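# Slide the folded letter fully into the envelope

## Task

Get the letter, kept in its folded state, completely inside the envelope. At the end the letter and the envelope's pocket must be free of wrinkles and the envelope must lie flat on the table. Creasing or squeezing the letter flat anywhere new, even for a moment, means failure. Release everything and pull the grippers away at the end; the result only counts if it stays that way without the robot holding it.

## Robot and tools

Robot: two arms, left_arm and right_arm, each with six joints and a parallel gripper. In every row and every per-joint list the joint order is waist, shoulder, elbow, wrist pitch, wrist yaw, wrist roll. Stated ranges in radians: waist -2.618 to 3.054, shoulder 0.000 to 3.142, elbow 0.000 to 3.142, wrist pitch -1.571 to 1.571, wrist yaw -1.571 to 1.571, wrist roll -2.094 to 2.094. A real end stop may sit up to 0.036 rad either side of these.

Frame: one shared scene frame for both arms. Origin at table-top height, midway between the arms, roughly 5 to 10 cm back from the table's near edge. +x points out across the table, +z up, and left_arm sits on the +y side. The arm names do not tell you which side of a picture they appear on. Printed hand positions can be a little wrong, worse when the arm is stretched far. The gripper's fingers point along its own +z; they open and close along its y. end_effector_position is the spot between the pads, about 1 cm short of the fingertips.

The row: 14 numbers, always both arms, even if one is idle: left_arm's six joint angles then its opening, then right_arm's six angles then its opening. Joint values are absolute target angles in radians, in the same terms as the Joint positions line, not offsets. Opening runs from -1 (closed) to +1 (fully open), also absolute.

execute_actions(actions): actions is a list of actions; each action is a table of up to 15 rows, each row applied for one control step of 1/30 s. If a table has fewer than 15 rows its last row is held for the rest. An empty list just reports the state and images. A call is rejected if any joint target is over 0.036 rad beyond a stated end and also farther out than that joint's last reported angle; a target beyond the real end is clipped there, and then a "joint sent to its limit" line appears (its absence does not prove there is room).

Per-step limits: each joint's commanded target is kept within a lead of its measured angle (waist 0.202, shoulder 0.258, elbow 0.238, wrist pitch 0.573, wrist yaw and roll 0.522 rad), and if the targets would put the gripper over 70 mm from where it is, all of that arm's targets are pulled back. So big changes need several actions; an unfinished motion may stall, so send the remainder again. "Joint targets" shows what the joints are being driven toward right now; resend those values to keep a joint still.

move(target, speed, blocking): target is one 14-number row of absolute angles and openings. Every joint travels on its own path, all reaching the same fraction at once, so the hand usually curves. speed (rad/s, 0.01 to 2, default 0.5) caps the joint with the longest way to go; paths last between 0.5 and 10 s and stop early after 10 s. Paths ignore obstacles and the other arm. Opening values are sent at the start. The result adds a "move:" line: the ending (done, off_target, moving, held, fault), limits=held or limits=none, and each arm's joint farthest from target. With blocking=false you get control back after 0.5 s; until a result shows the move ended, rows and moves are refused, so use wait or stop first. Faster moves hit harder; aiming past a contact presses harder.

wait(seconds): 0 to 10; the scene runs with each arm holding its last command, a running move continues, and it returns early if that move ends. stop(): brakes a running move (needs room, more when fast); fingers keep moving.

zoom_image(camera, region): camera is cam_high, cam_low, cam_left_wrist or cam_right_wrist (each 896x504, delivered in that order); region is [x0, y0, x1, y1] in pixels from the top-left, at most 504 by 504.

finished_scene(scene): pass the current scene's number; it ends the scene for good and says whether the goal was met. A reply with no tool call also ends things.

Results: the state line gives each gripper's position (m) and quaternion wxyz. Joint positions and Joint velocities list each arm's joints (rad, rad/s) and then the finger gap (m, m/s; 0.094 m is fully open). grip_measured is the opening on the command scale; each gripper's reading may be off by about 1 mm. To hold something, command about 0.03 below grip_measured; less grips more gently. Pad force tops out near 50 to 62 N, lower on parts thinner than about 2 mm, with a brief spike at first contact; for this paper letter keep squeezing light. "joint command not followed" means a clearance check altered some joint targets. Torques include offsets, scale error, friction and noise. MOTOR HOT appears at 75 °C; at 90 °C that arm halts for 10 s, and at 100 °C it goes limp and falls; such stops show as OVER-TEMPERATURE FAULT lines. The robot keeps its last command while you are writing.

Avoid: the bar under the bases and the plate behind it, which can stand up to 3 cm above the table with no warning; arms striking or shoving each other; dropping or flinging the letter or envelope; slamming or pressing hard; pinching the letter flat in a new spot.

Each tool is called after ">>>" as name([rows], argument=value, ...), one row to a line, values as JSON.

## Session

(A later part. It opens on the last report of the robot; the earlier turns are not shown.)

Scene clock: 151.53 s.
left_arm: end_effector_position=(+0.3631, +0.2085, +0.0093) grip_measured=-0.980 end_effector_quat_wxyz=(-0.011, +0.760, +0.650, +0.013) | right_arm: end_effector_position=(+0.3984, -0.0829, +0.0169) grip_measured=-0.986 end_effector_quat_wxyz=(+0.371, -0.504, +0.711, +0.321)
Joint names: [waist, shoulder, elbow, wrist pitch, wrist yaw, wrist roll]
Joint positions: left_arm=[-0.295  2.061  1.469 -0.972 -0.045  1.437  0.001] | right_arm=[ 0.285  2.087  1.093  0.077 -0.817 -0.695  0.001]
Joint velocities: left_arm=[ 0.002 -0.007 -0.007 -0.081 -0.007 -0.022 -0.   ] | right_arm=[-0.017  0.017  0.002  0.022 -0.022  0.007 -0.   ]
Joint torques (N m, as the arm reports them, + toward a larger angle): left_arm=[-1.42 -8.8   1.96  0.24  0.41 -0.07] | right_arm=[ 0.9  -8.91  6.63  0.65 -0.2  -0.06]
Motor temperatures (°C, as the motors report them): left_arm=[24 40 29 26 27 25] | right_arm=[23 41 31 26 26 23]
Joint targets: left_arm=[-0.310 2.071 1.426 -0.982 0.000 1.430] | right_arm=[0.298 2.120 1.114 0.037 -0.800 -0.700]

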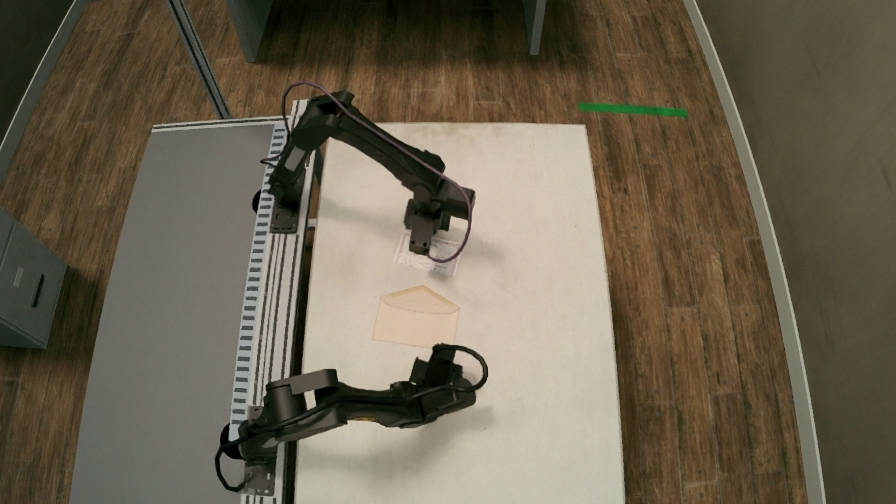

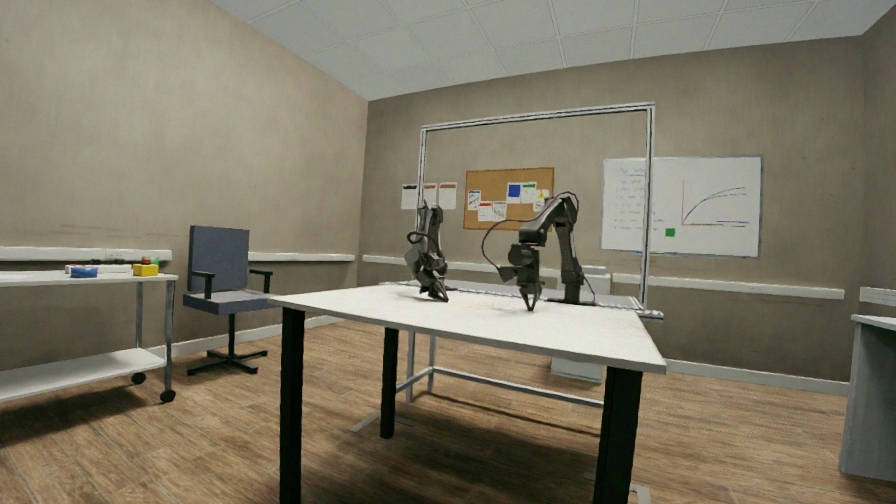

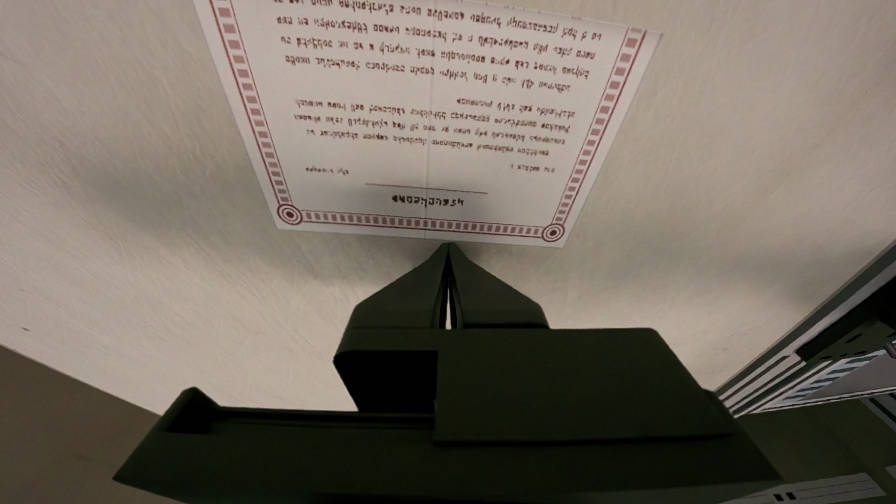

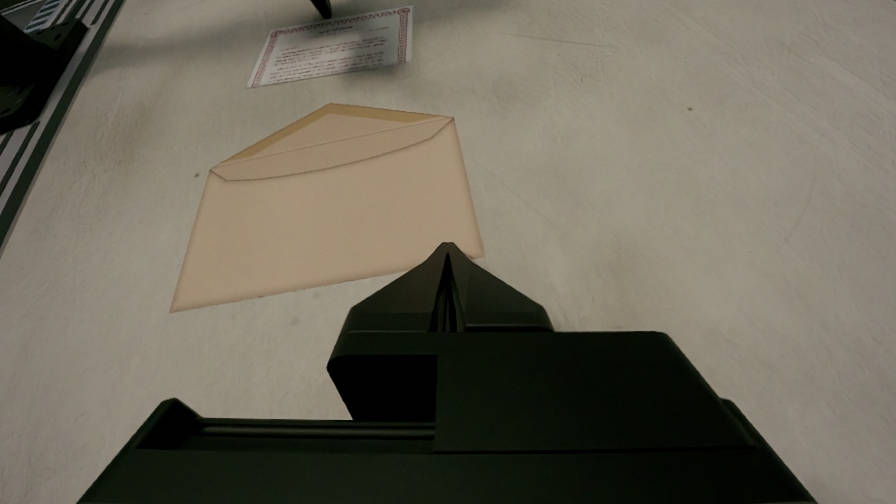

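>>> execute_actions([
  [[-0.325,2.071,1.426,-0.982,0.0,1.415,-1,0.298,2.12,1.114,0.037,-0.8,-0.7,-1]],
  [[-0.34,2.071,1.426,-0.982,0.0,1.40,-1,0.298,2.12,1.114,0.037,-0.8,-0.7,-1]],
  [[-0.352,2.071,1.426,-0.982,0.0,1.39,-1,0.298,2.12,1.114,0.037,-0.8,-0.7,-1]],
  [[-0.31,2.10,1.48,-0.99,-0.01,1.41,-1,0.298,2.12,1.114,0.037,-0.8,-0.7,-1]],
  [[-0.295,2.155,1.557,-1.01,-0.01,1.43,-1,0.298,2.12,1.114,0.037,-0.8,-0.7,-1]],
  [[-0.32,2.158,1.559,-1.01,0.0,1.42,-1,0.298,2.12,1.114,0.037,-0.8,-0.7,-1]],
  [[-0.338,2.161,1.563,-1.012,0.0,1.40,-1,0.298,2.12,1.114,0.037,-0.8,-0.7,-1]],
  [[-0.356,2.165,1.569,-1.014,0.0,1.385,-1,0.298,2.12,1.114,0.037,-0.8,-0.7,-1]],
  [[-0.374,2.169,1.575,-1.016,0.0,1.365,-1,0.298,2.12,1.114,0.037,-0.8,-0.7,-1]],
  [[-0.392,2.174,1.582,-1.019,0.0,1.35,-1,0.298,2.12,1.114,0.037,-0.8,-0.7,-1]],
])

Scene clock: 167.47 s.
left_arm: end_effector_position=(+0.3687, +0.1679, +0.0096) grip_measured=-0.981 end_effector_quat_wxyz=(-0.006, +0.762, +0.648, +0.004) | right_arm: end_effector_position=(+0.3984, -0.0829, +0.0169) grip_measured=-0.986 end_effector_quat_wxyz=(+0.371, -0.504, +0.711, +0.321)
Joint names: [waist, shoulder, elbow, wrist pitch, wrist yaw, wrist roll]
Joint positions: left_arm=[-0.38   2.128  1.574 -1.012 -0.025  1.358  0.001] | right_arm=[ 0.285  2.087  1.093  0.077 -0.817 -0.695  0.001]
Joint velocities: left_arm=[-0.022 -0.002 -0.012 -0.051 -0.007 -0.007 -0.   ] | right_arm=[-0.002 -0.017  0.012 -0.11  -0.022 -0.095  0.   ]
Joint torques (N m, as the arm reports them, + toward a larger angle): left_arm=[-1.04 -7.1   5.88  0.27  0.22 -0.03] | right_arm=[ 0.89 -8.9   6.64  0.65 -0.2  -0.06]
Motor temperatures (°C, as the motors report them): left_arm=[24 39 29 26 27 25] | right_arm=[23 41 31 26 26 23]
Joint targets: left_arm=[-0.392 2.174 1.582 -1.019 0.000 1.350] | right_arm=[0.298 2.120 1.114 0.037 -0.800 -0.700]

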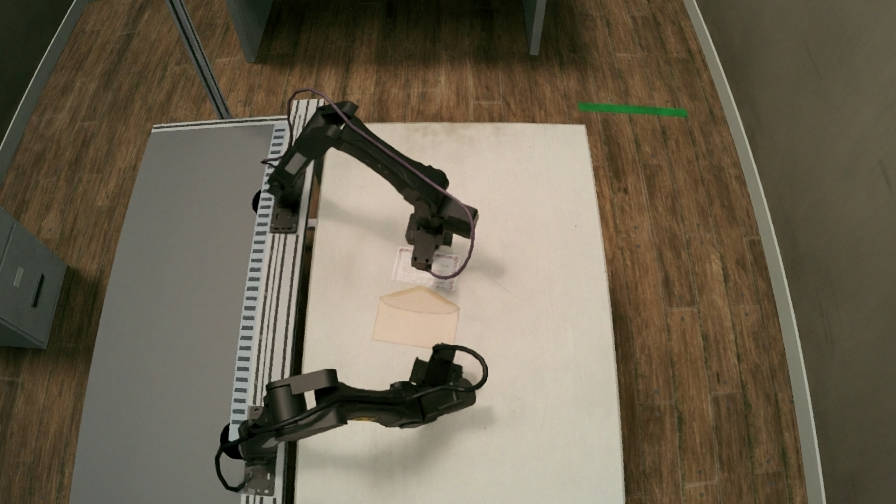

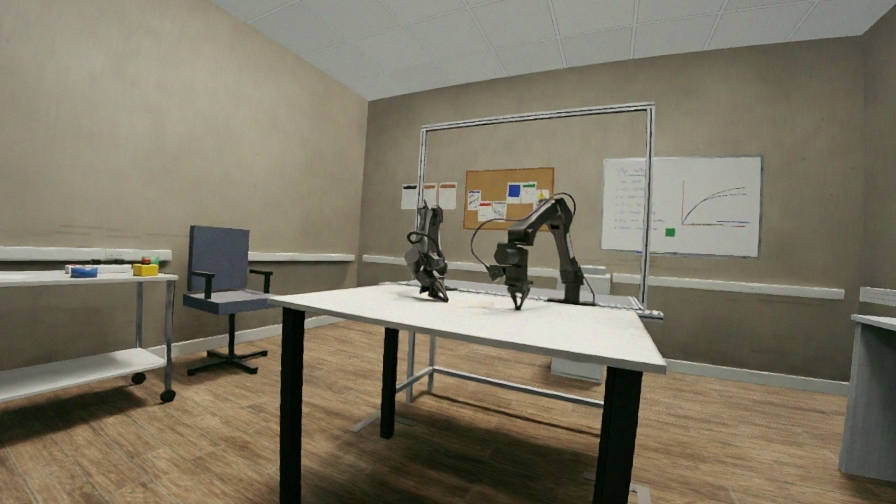

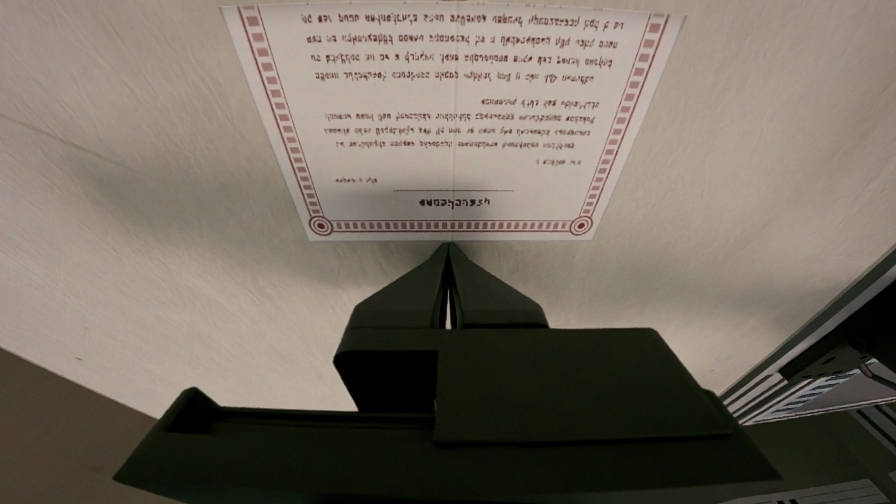

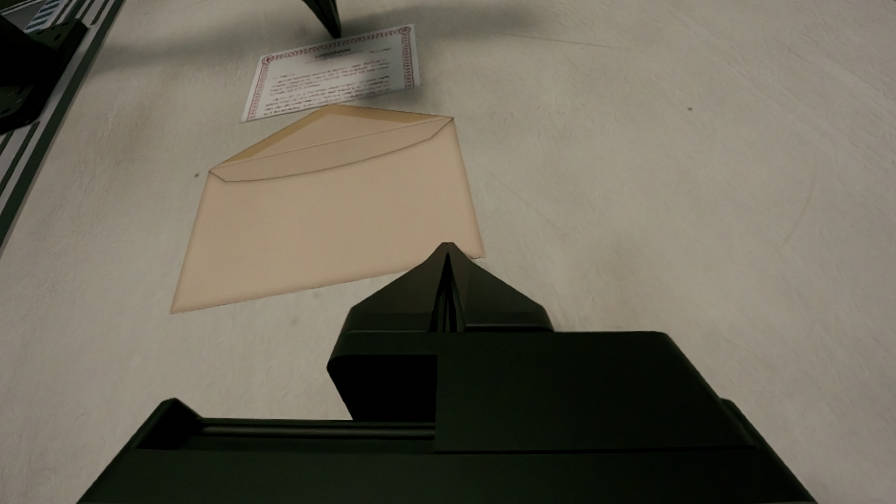

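>>> execute_actions([
  [[-0.41,2.179,1.59,-1.022,0.0,1.33,-1,0.298,2.12,1.114,0.037,-0.8,-0.7,-1]],
  [[-0.428,2.185,1.599,-1.025,0.0,1.315,-1,0.298,2.12,1.114,0.037,-0.8,-0.7,-1]],
  [[-0.446,2.191,1.608,-1.028,0.0,1.295,-1,0.298,2.12,1.114,0.037,-0.8,-0.7,-1]],
])

Scene clock: 174.23 s.
left_arm: end_effector_position=(+0.3656, +0.1458, +0.0097) grip_measured=-0.981 end_effector_quat_wxyz=(-0.004, +0.762, +0.648, +0.006) | right_arm: end_effector_position=(+0.3984, -0.0829, +0.0169) grip_measured=-0.986 end_effector_quat_wxyz=(+0.371, -0.504, +0.711, +0.321)
Joint names: [waist, shoulder, elbow, wrist pitch, wrist yaw, wrist roll]
Joint positions: left_arm=[-0.434  2.145  1.6   -1.018 -0.027  1.303  0.001] | right_arm=[ 0.285  2.087  1.093  0.077 -0.817 -0.695  0.001]
Joint velocities: left_arm=[-0.007  0.007  0.007 -0.051 -0.037  0.007 -0.001] | right_arm=[-0.007 -0.007  0.012 -0.007  0.066  0.051 -0.001]
Joint torques (N m, as the arm reports them, + toward a larger angle): left_arm=[-1.1  -7.25  5.91  0.23  0.26 -0.07] | right_arm=[ 0.9  -8.91  6.64  0.65 -0.19 -0.06]
Motor temperatures (°C, as the motors report them): left_arm=[24 39 30 26 27 25] | right_arm=[23 41 31 26 26 23]
Joint targets: left_arm=[-0.446 2.191 1.608 -1.028 0.000 1.295] | right_arm=[0.298 2.120 1.114 0.037 -0.800 -0.700]

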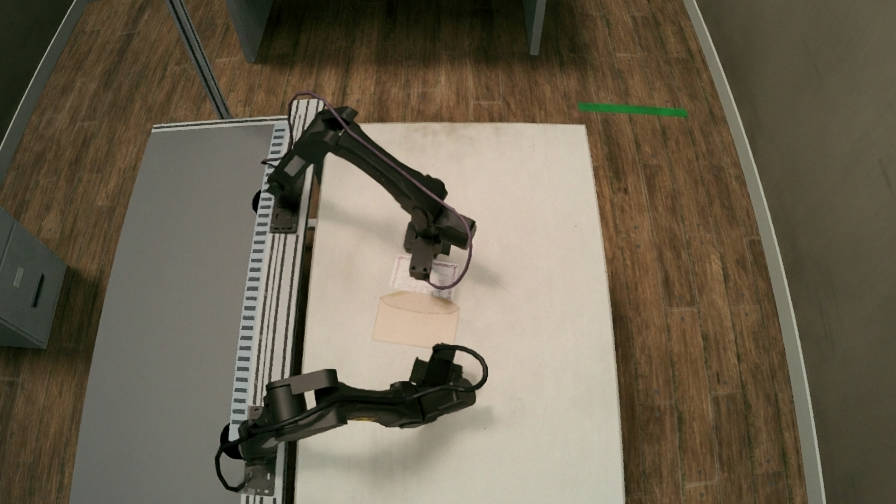

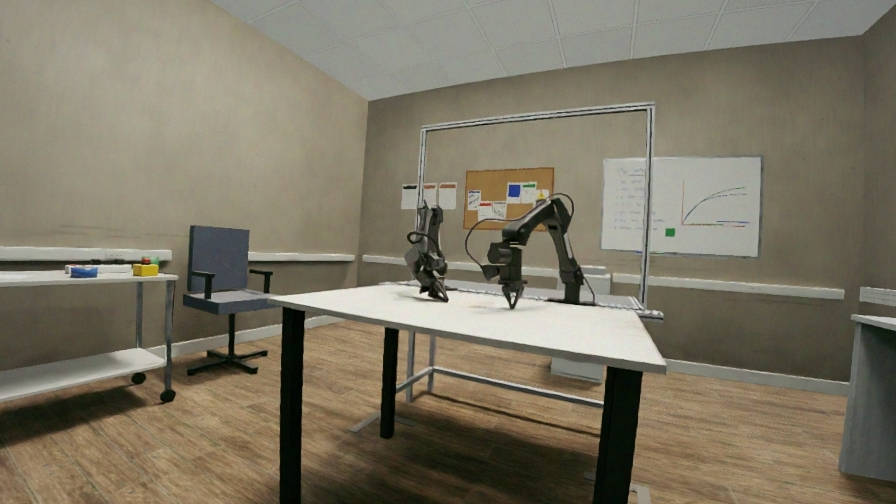

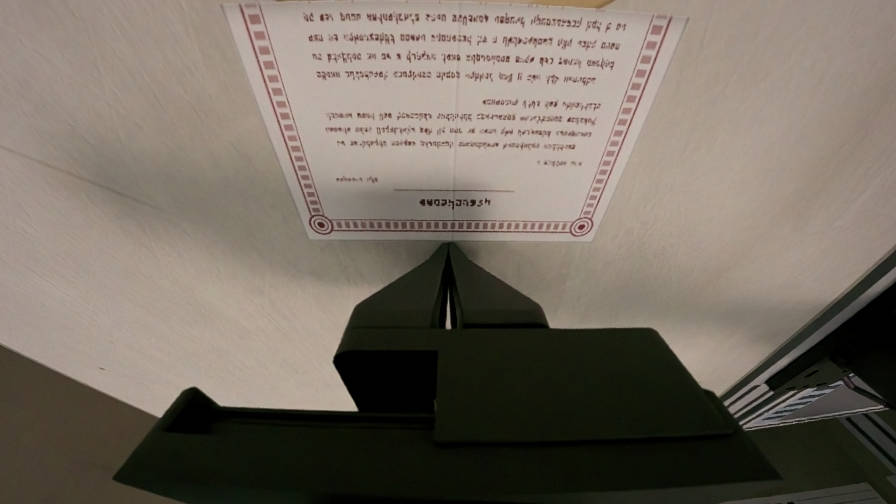

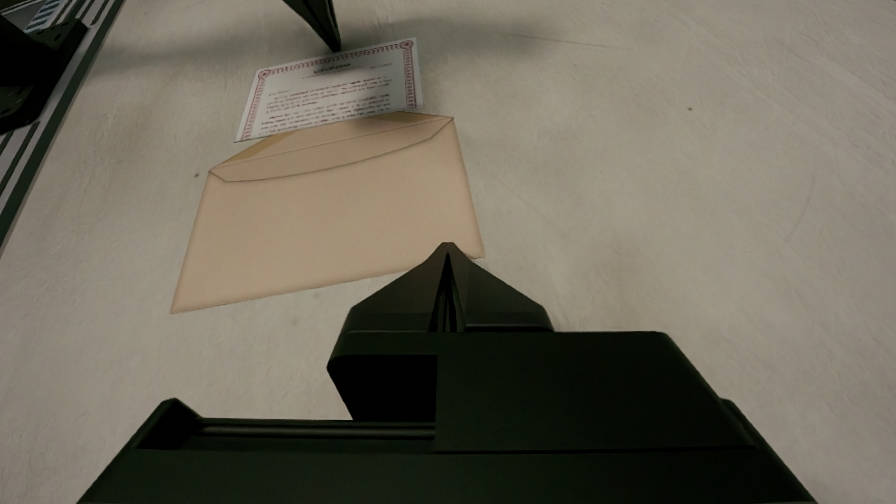

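>>> execute_actions([
  [[-0.464,2.198,1.62,-1.033,0.0,1.28,-1,0.298,2.12,1.114,0.037,-0.8,-0.7,-1]],
  [[-0.481,2.206,1.633,-1.038,0.0,1.26,-1,0.298,2.12,1.114,0.037,-0.8,-0.7,-1]],
  [[-0.499,2.214,1.646,-1.043,0.0,1.245,-1,0.298,2.12,1.114,0.037,-0.8,-0.7,-1]],
  [[-0.516,2.223,1.66,-1.049,0.0,1.225,-1,0.298,2.12,1.114,0.037,-0.8,-0.7,-1]],
  [[-0.533,2.232,1.675,-1.055,0.0,1.21,-1,0.298,2.12,1.114,0.037,-0.8,-0.7,-1]],
  [[-0.55,2.242,1.691,-1.061,0.0,1.19,-1,0.298,2.12,1.114,0.037,-0.8,-0.7,-1]],
])

Scene clock: 182.57 s.
left_arm: end_effector_position=(+0.3579, +0.1021, +0.0097) grip_measured=-0.981 end_effector_quat_wxyz=(-0.004, +0.761, +0.649, +0.007) | right_arm: end_effector_position=(+0.3984, -0.0829, +0.0169) grip_measured=-0.986 end_effector_quat_wxyz=(+0.371, -0.504, +0.711, +0.321)
Joint names: [waist, shoulder, elbow, wrist pitch, wrist yaw, wrist roll]
Joint positions: left_arm=[-0.538  2.197  1.682 -1.051 -0.03   1.198  0.001] | right_arm=[ 0.285  2.087  1.093  0.077 -0.817 -0.695  0.001]
Joint velocities: left_arm=[ 0.002  0.022  0.002 -0.007 -0.022  0.007  0.001] | right_arm=[ 0.012 -0.007  0.007 -0.051  0.051 -0.007  0.001]
Joint torques (N m, as the arm reports them, + toward a larger angle): left_arm=[-1.09 -7.69  6.02  0.23  0.28 -0.05] | right_arm=[ 0.9  -8.91  6.63  0.64 -0.2  -0.06]
Motor temperatures (°C, as the motors report them): left_arm=[24 38 30 26 27 25] | right_arm=[23 41 31 26 26 23]
Joint targets: left_arm=[-0.550 2.242 1.691 -1.061 -0.000 1.190] | right_arm=[0.298 2.120 1.114 0.037 -0.800 -0.700]

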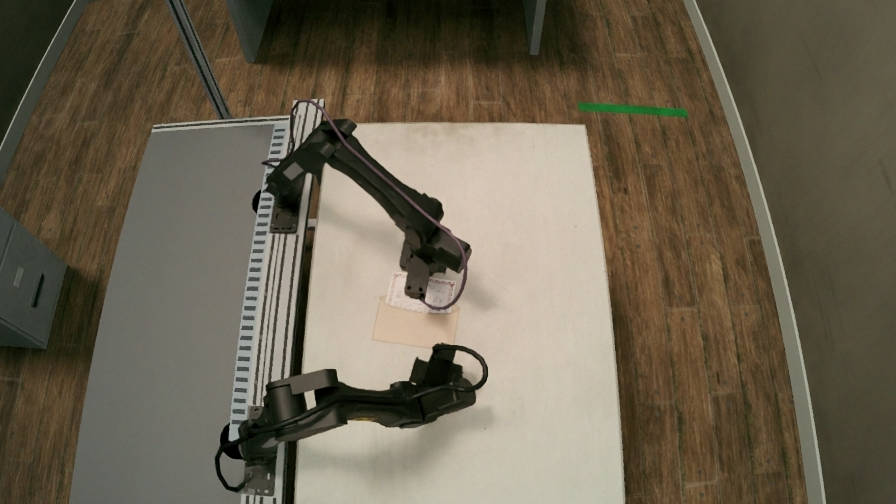

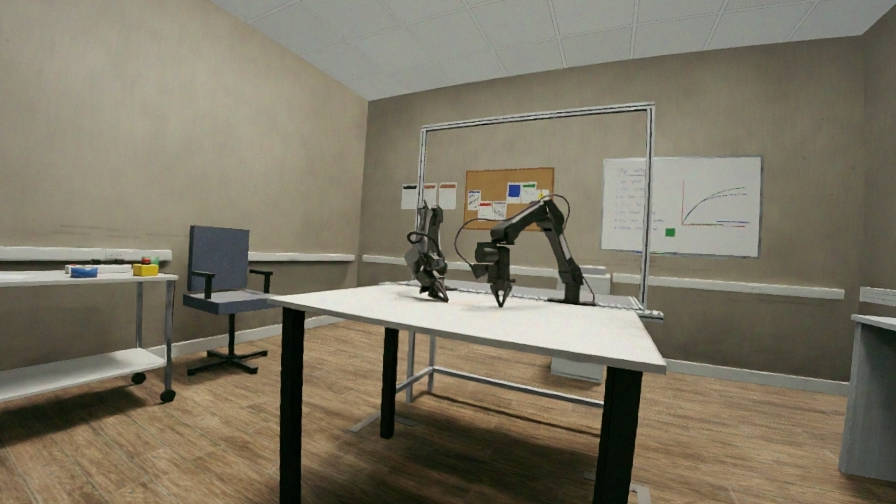

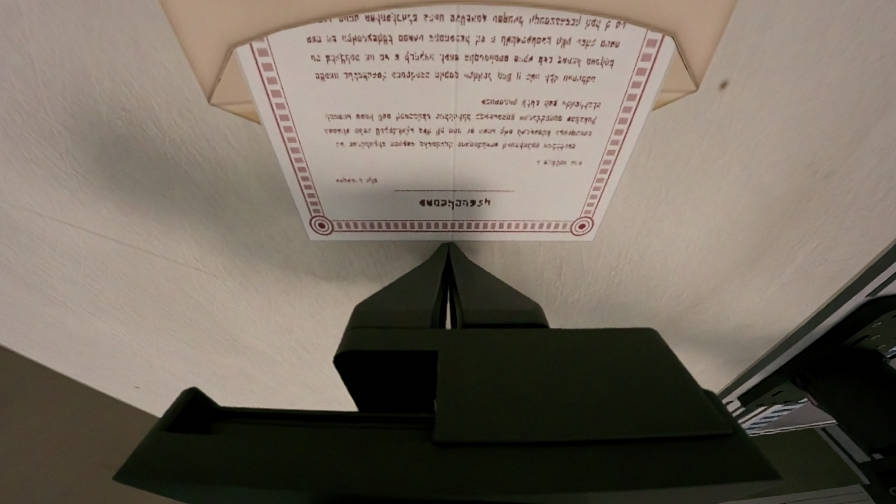

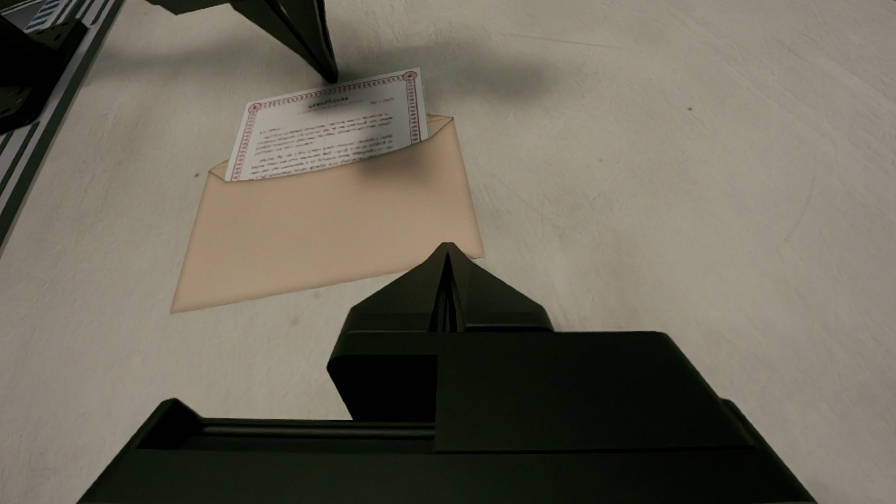

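>>> execute_actions([
  [[-0.566,2.253,1.709,-1.068,0.0,1.175,-1,0.298,2.12,1.114,0.037,-0.8,-0.7,-1]],
  [[-0.582,2.264,1.727,-1.075,0.0,1.16,-1,0.298,2.12,1.114,0.037,-0.8,-0.7,-1]],
  [[-0.598,2.275,1.746,-1.083,0.0,1.145,-1,0.298,2.12,1.114,0.037,-0.8,-0.7,-1]],
  [[-0.614,2.287,1.765,-1.09,0.0,1.13,-1,0.298,2.12,1.114,0.037,-0.8,-0.7,-1]],
  [[-0.63,2.299,1.785,-1.098,0.0,1.11,-1,0.298,2.12,1.114,0.037,-0.8,-0.7,-1]],
  [[-0.645,2.311,1.806,-1.107,0.0,1.095,-1,0.298,2.12,1.114,0.037,-0.8,-0.7,-1]],
])

Scene clock: 190.67 s.
left_arm: end_effector_position=(+0.3500, +0.0594, +0.0099) grip_measured=-0.981 end_effector_quat_wxyz=(-0.004, +0.761, +0.649, +0.007) | right_arm: end_effector_position=(+0.3984, -0.0829, +0.0169) grip_measured=-0.986 end_effector_quat_wxyz=(+0.371, -0.504, +0.711, +0.321)
Joint names: [waist, shoulder, elbow, wrist pitch, wrist yaw, wrist roll]
Joint positions: left_arm=[-0.632  2.266  1.796 -1.1   -0.03   1.103  0.001] | right_arm=[ 0.285  2.087  1.093  0.077 -0.817 -0.695  0.001]
Joint velocities: left_arm=[-0.012 -0.002 -0.012 -0.037  0.007 -0.022 -0.001] | right_arm=[ 0.002  0.022  0.007  0.022 -0.037  0.022  0.   ]
Joint torques (N m, as the arm reports them, + toward a larger angle): left_arm=[-1.23 -8.22  6.13  0.25  0.33 -0.08] | right_arm=[ 0.89 -8.91  6.65  0.65 -0.19 -0.06]
Motor temperatures (°C, as the motors report them): left_arm=[24 38 31 26 27 25] | right_arm=[23 41 31 26 26 23]
Joint targets: left_arm=[-0.645 2.311 1.806 -1.107 0.000 1.095] | right_arm=[0.298 2.120 1.114 0.037 -0.800 -0.700]

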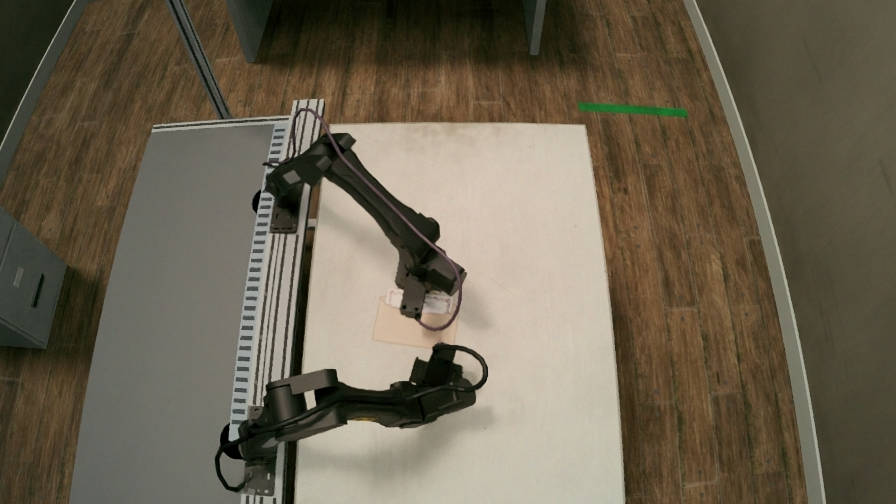

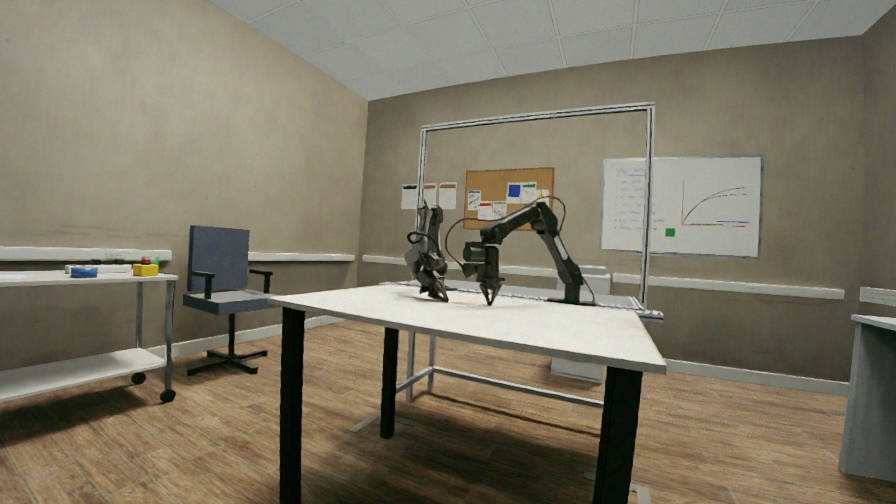

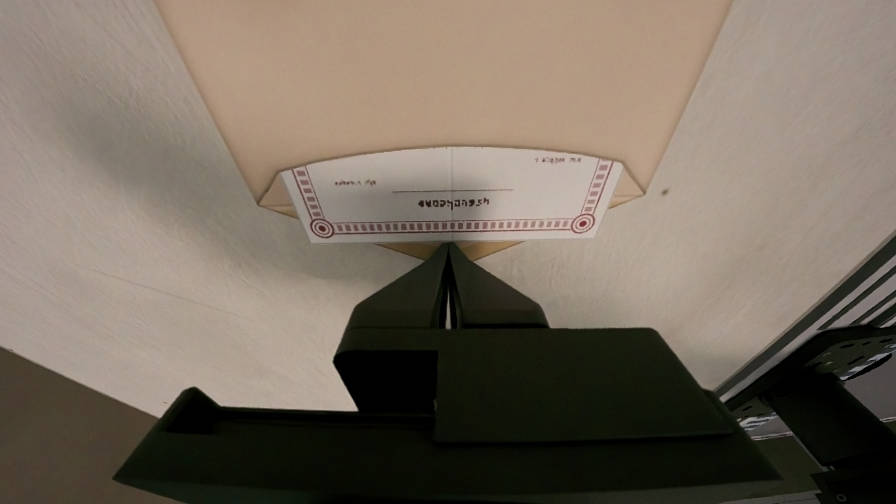

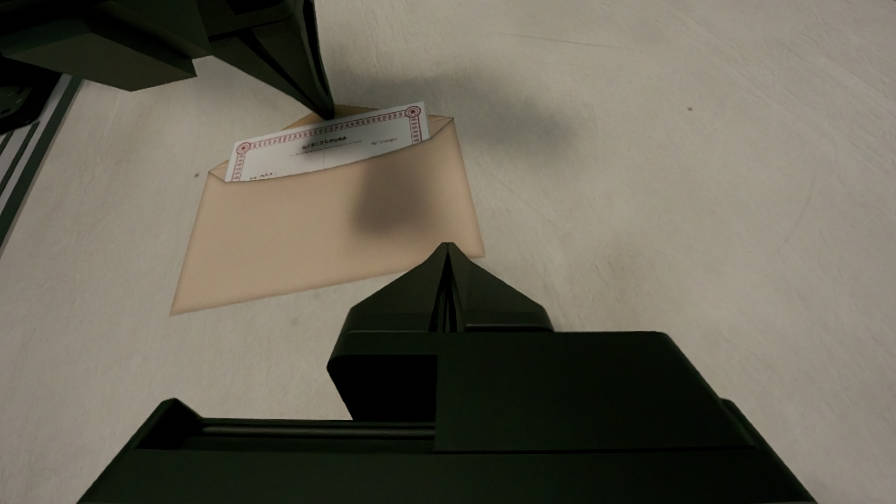

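>>> execute_actions([
  [[-0.66,2.324,1.828,-1.115,0.0,1.08,-1,0.298,2.12,1.114,0.037,-0.8,-0.7,-1]],
  [[-0.675,2.338,1.851,-1.124,0.0,1.065,-1,0.298,2.12,1.114,0.037,-0.8,-0.7,-1]],
  [[-0.69,2.352,1.875,-1.134,0.0,1.05,-1,0.298,2.12,1.114,0.037,-0.8,-0.7,-1]],
  [[-0.705,2.367,1.90,-1.144,0.0,1.035,-1,0.298,2.12,1.114,0.037,-0.8,-0.7,-1]],
  [[-0.719,2.382,1.926,-1.155,0.0,1.02,-1,0.298,2.12,1.114,0.037,-0.8,-0.7,-1]],
])

Scene clock: 197.90 s.
left_arm: end_effector_position=(+0.3432, +0.0232, +0.0101) grip_measured=-0.981 end_effector_quat_wxyz=(-0.003, +0.760, +0.649, +0.007) | right_arm: end_effector_position=(+0.3984, -0.0829, +0.0169) grip_measured=-0.986 end_effector_quat_wxyz=(+0.371, -0.504, +0.711, +0.321)
Joint names: [waist, shoulder, elbow, wrist pitch, wrist yaw, wrist roll]
Joint positions: left_arm=[-0.706  2.336  1.916 -1.149 -0.03   1.028  0.001] | right_arm=[ 0.285  2.087  1.093  0.077 -0.817 -0.695  0.001]
Joint velocities: left_arm=[-0.012  0.012  0.002 -0.037 -0.022  0.007 -0.   ] | right_arm=[ 0.012 -0.007 -0.012  0.007 -0.007  0.007  0.001]
Joint torques (N m, as the arm reports them, + toward a larger angle): left_arm=[-1.21 -8.67  6.21  0.26  0.3  -0.08] | right_arm=[ 0.9  -8.91  6.64  0.65 -0.2  -0.06]
Motor temperatures (°C, as the motors report them): left_arm=[24 39 31 26 27 25] | right_arm=[23 41 31 26 26 23]
Joint targets: left_arm=[-0.719 2.382 1.926 -1.155 -0.000 1.020] | right_arm=[0.298 2.120 1.114 0.037 -0.800 -0.700]

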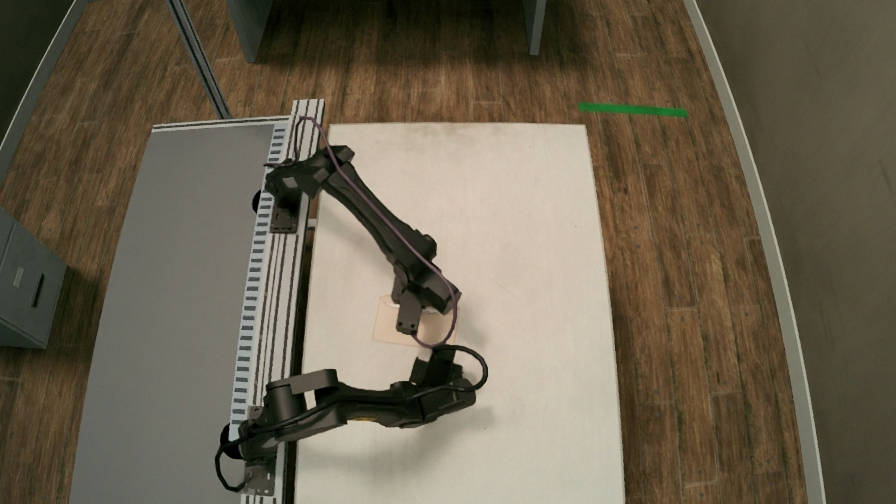

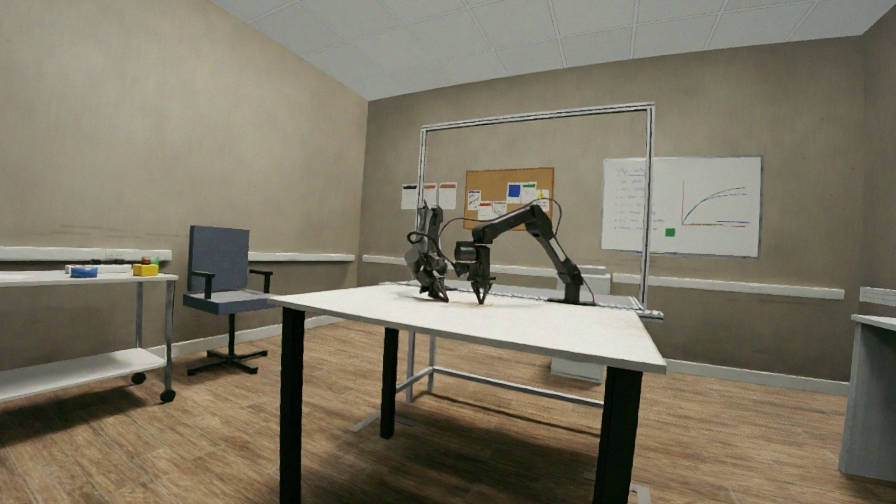

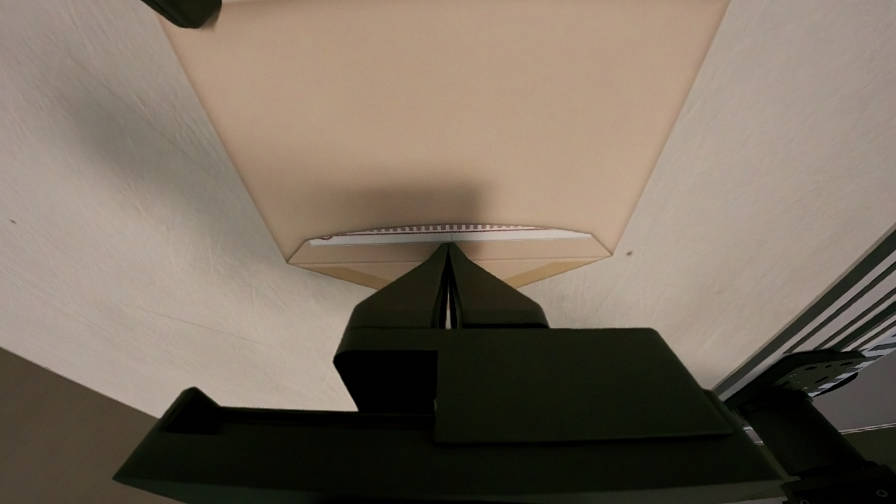

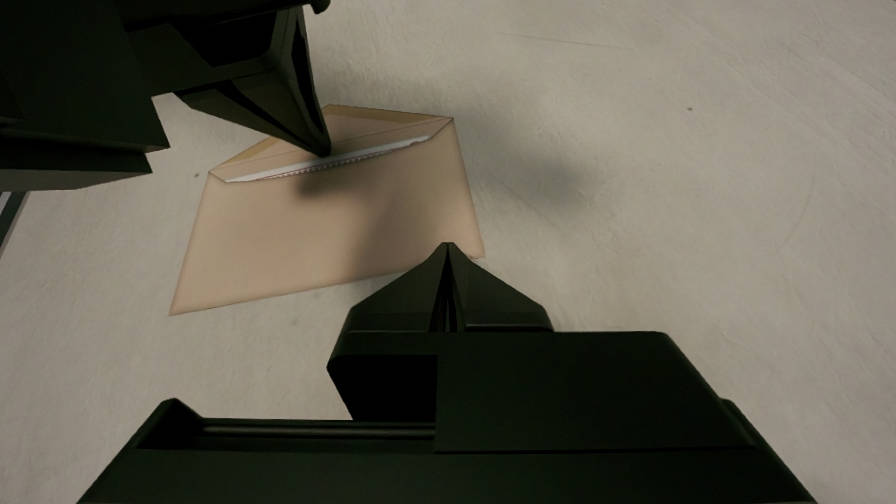

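>>> execute_actions([
  [[-0.729,2.392,1.944,-1.162,0.0,1.01,-1,0.298,2.12,1.114,0.037,-0.8,-0.7,-1]],
  [[-0.70,2.37,1.91,-1.15,-0.01,1.02,-1,0.298,2.07,1.114,0.037,-0.8,-0.7,-1]],
  [[-0.69,2.25,1.88,-1.14,-0.01,1.03,-1,0.29,2.0,1.114,0.037,-0.8,-0.7,-1]],
  [[-0.66,2.16,1.85,-1.13,-0.01,1.06,-1,0.25,1.93,1.114,0.037,-0.8,-0.7,-1]],
])

Scene clock: 204.93 s.
left_arm: end_effector_position=(+0.3545, +0.0402, +0.0649) grip_measured=-0.981 end_effector_quat_wxyz=(+0.053, +0.751, +0.658, +0.014) | right_arm: end_effector_position=(+0.4147, -0.0999, +0.0717) grip_measured=-0.986 end_effector_quat_wxyz=(+0.420, -0.500, +0.701, +0.286)
Joint names: [waist, shoulder, elbow, wrist pitch, wrist yaw, wrist roll]
Joint positions: left_arm=[-0.659  2.172  1.856 -1.138 -0.02   1.052  0.001] | right_arm=[ 0.251  1.945  1.093  0.045 -0.795 -0.695  0.001]
Joint velocities: left_arm=[ 0.007  0.002 -0.002 -0.051  0.051  0.022 -0.001] | right_arm=[-0.017 -0.002  0.007 -0.066  0.007 -0.022 -0.001]
Joint torques (N m, as the arm reports them, + toward a larger angle): left_arm=[ -0.1  -11.37   5.22   0.67   0.09   0.05] | right_arm=[ -0.18 -12.21   7.16   1.05  -0.42  -0.06]
Motor temperatures (°C, as the motors report them): left_arm=[24 40 31 26 27 25] | right_arm=[23 42 31 26 26 23]
Joint targets: left_arm=[-0.660 2.160 1.850 -1.130 -0.010 1.060] | right_arm=[0.250 1.930 1.114 0.037 -0.800 -0.700]

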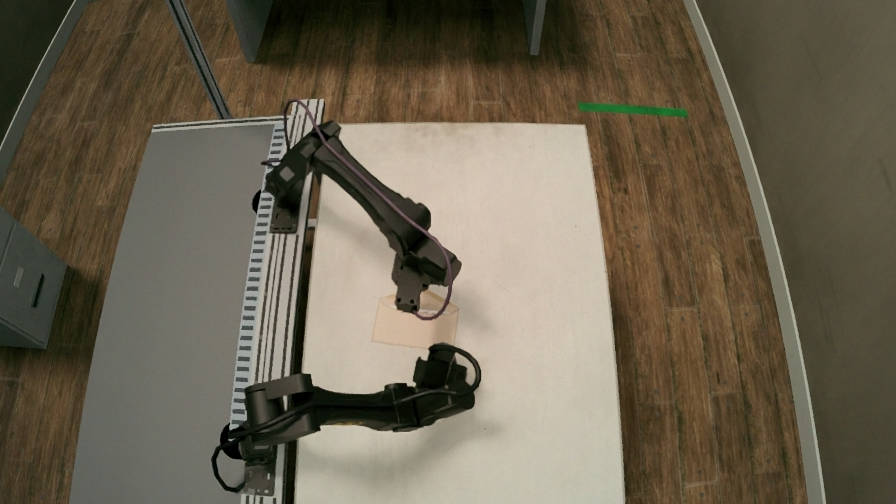

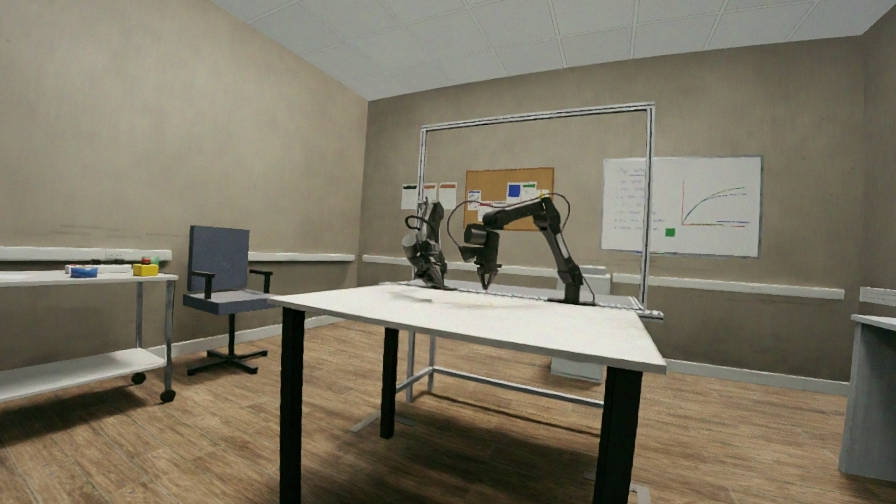

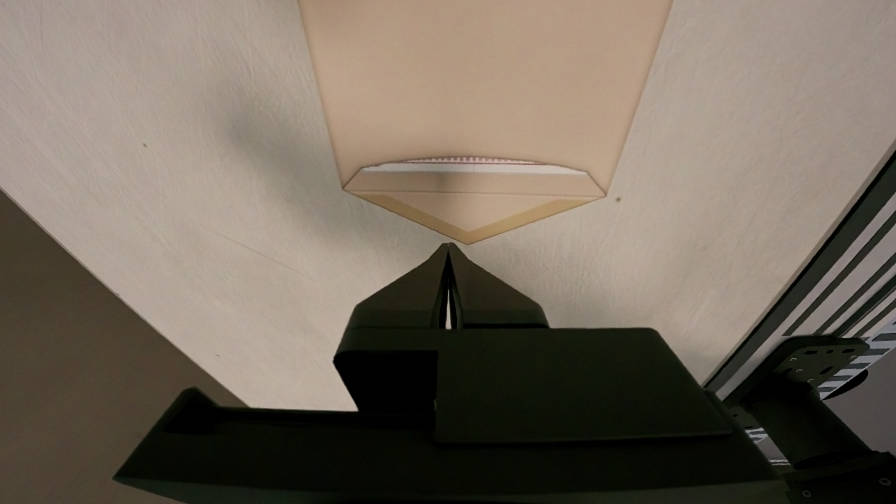

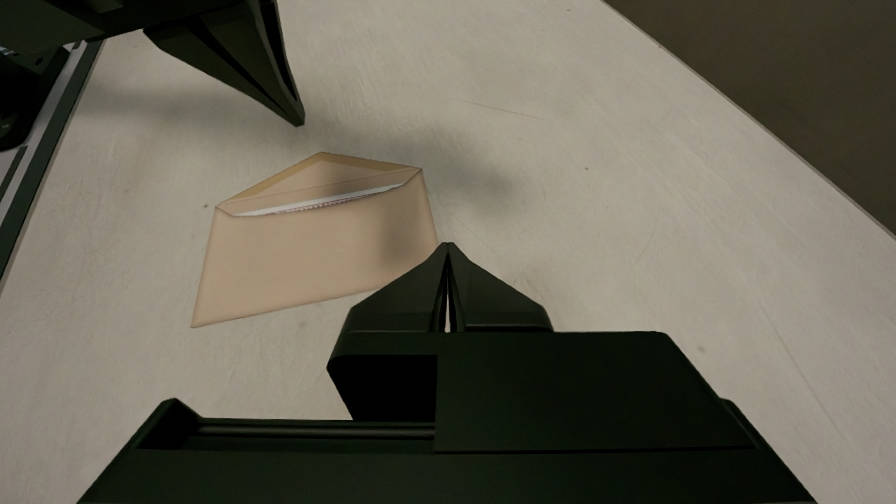

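Same depth as scene 1, both corners under the lip.

>>> move(target=[-0.2,1.6,1.4,-0.9,0,0.8,-1,0.0,1.6,1.2,-0.2,-0.5,-0.5,-1], speed=0.6)

>>> finished_scene(scene=2)

Scene clock: 209.13 s.
left_arm: end_effector_position=(+0.3838, +0.2379, +0.1603) grip_measured=-0.981 end_effector_quat_wxyz=(+0.208, +0.467, +0.856, +0.069) | right_arm: end_effector_position=(+0.4644, -0.2549, +0.1853) grip_measured=-0.986 end_effector_quat_wxyz=(+0.480, -0.307, +0.814, +0.115)
Joint names: [waist, shoulder, elbow, wrist pitch, wrist yaw, wrist roll]
Joint positions: left_arm=[-0.2    1.622  1.416 -0.911 -0.015  0.811  0.001] | right_arm=[ 0.004  1.619  1.176 -0.185 -0.499 -0.506  0.001]
Joint velocities: left_arm=[-0.007 -0.007 -0.007  0.007 -0.022  0.037  0.   ] | right_arm=[ 0.007 -0.017  0.002  0.007  0.007  0.022  0.001]
Joint torques (N m, as the arm reports them, + toward a larger angle): left_arm=[-0.04 -8.09  4.96  1.36  0.13 -0.07] | right_arm=[ -0.21 -10.45   8.45   1.22  -0.21   0.06]
Motor temperatures (°C, as the motors report them): left_arm=[24 41 31 26 27 25] | right_arm=[23 42 32 26 26 23]
Joint targets: left_arm=[-0.200 1.600 1.400 -0.900 -0.000 0.800] | right_arm=[0.000 1.600 1.200 -0.200 -0.500 -0.500]
move: off_target (left_arm, right_arm); limits=none; left_arm: farthest joint: the shoulder, 0.022 radians from its target (0.572 radians at the start); right_arm: farthest joint: the elbow, 0.024 radians from its target (0.107 radians at the start)

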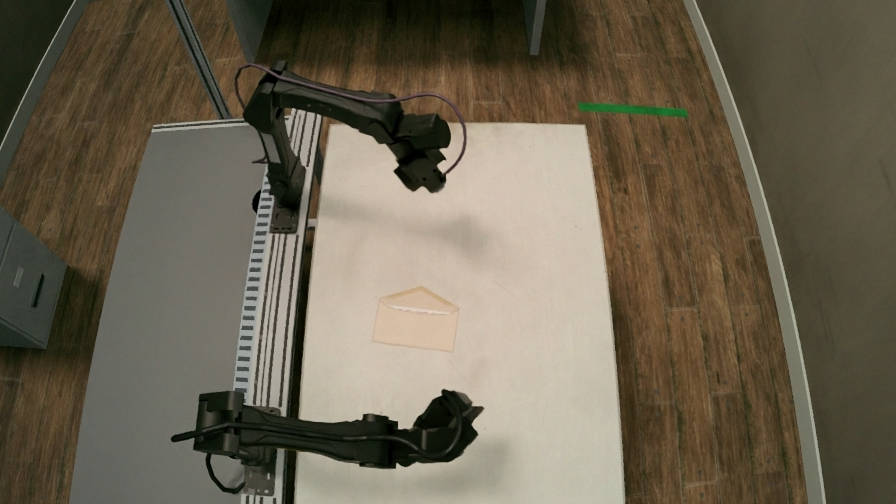

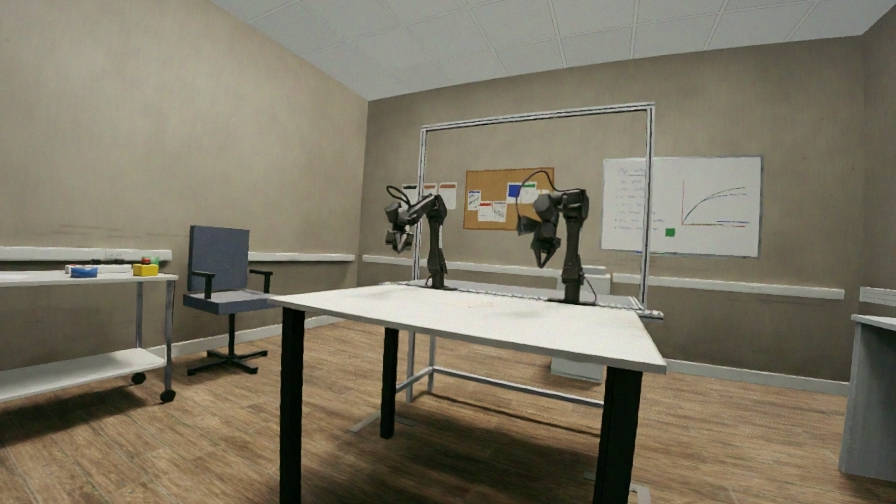

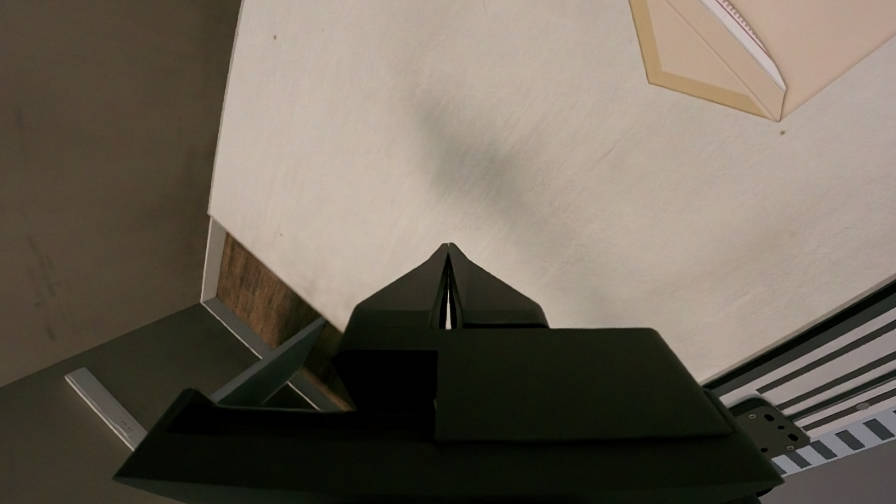

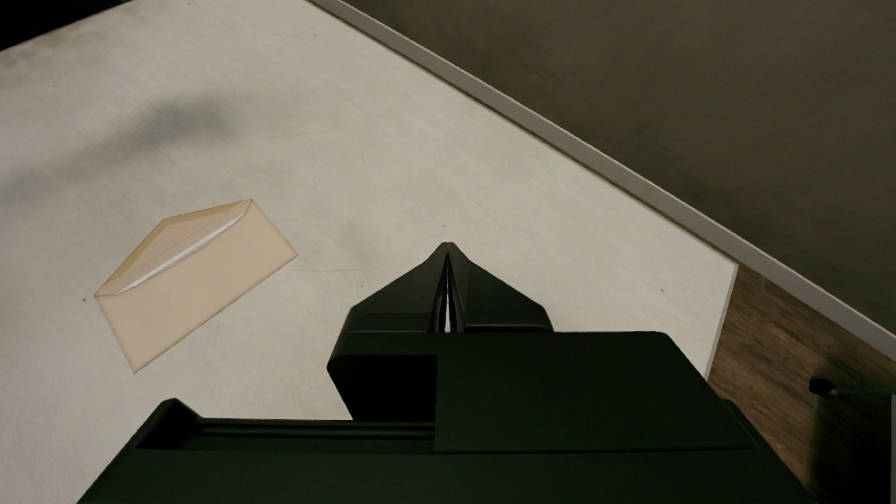

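The scene is finished: the task was done.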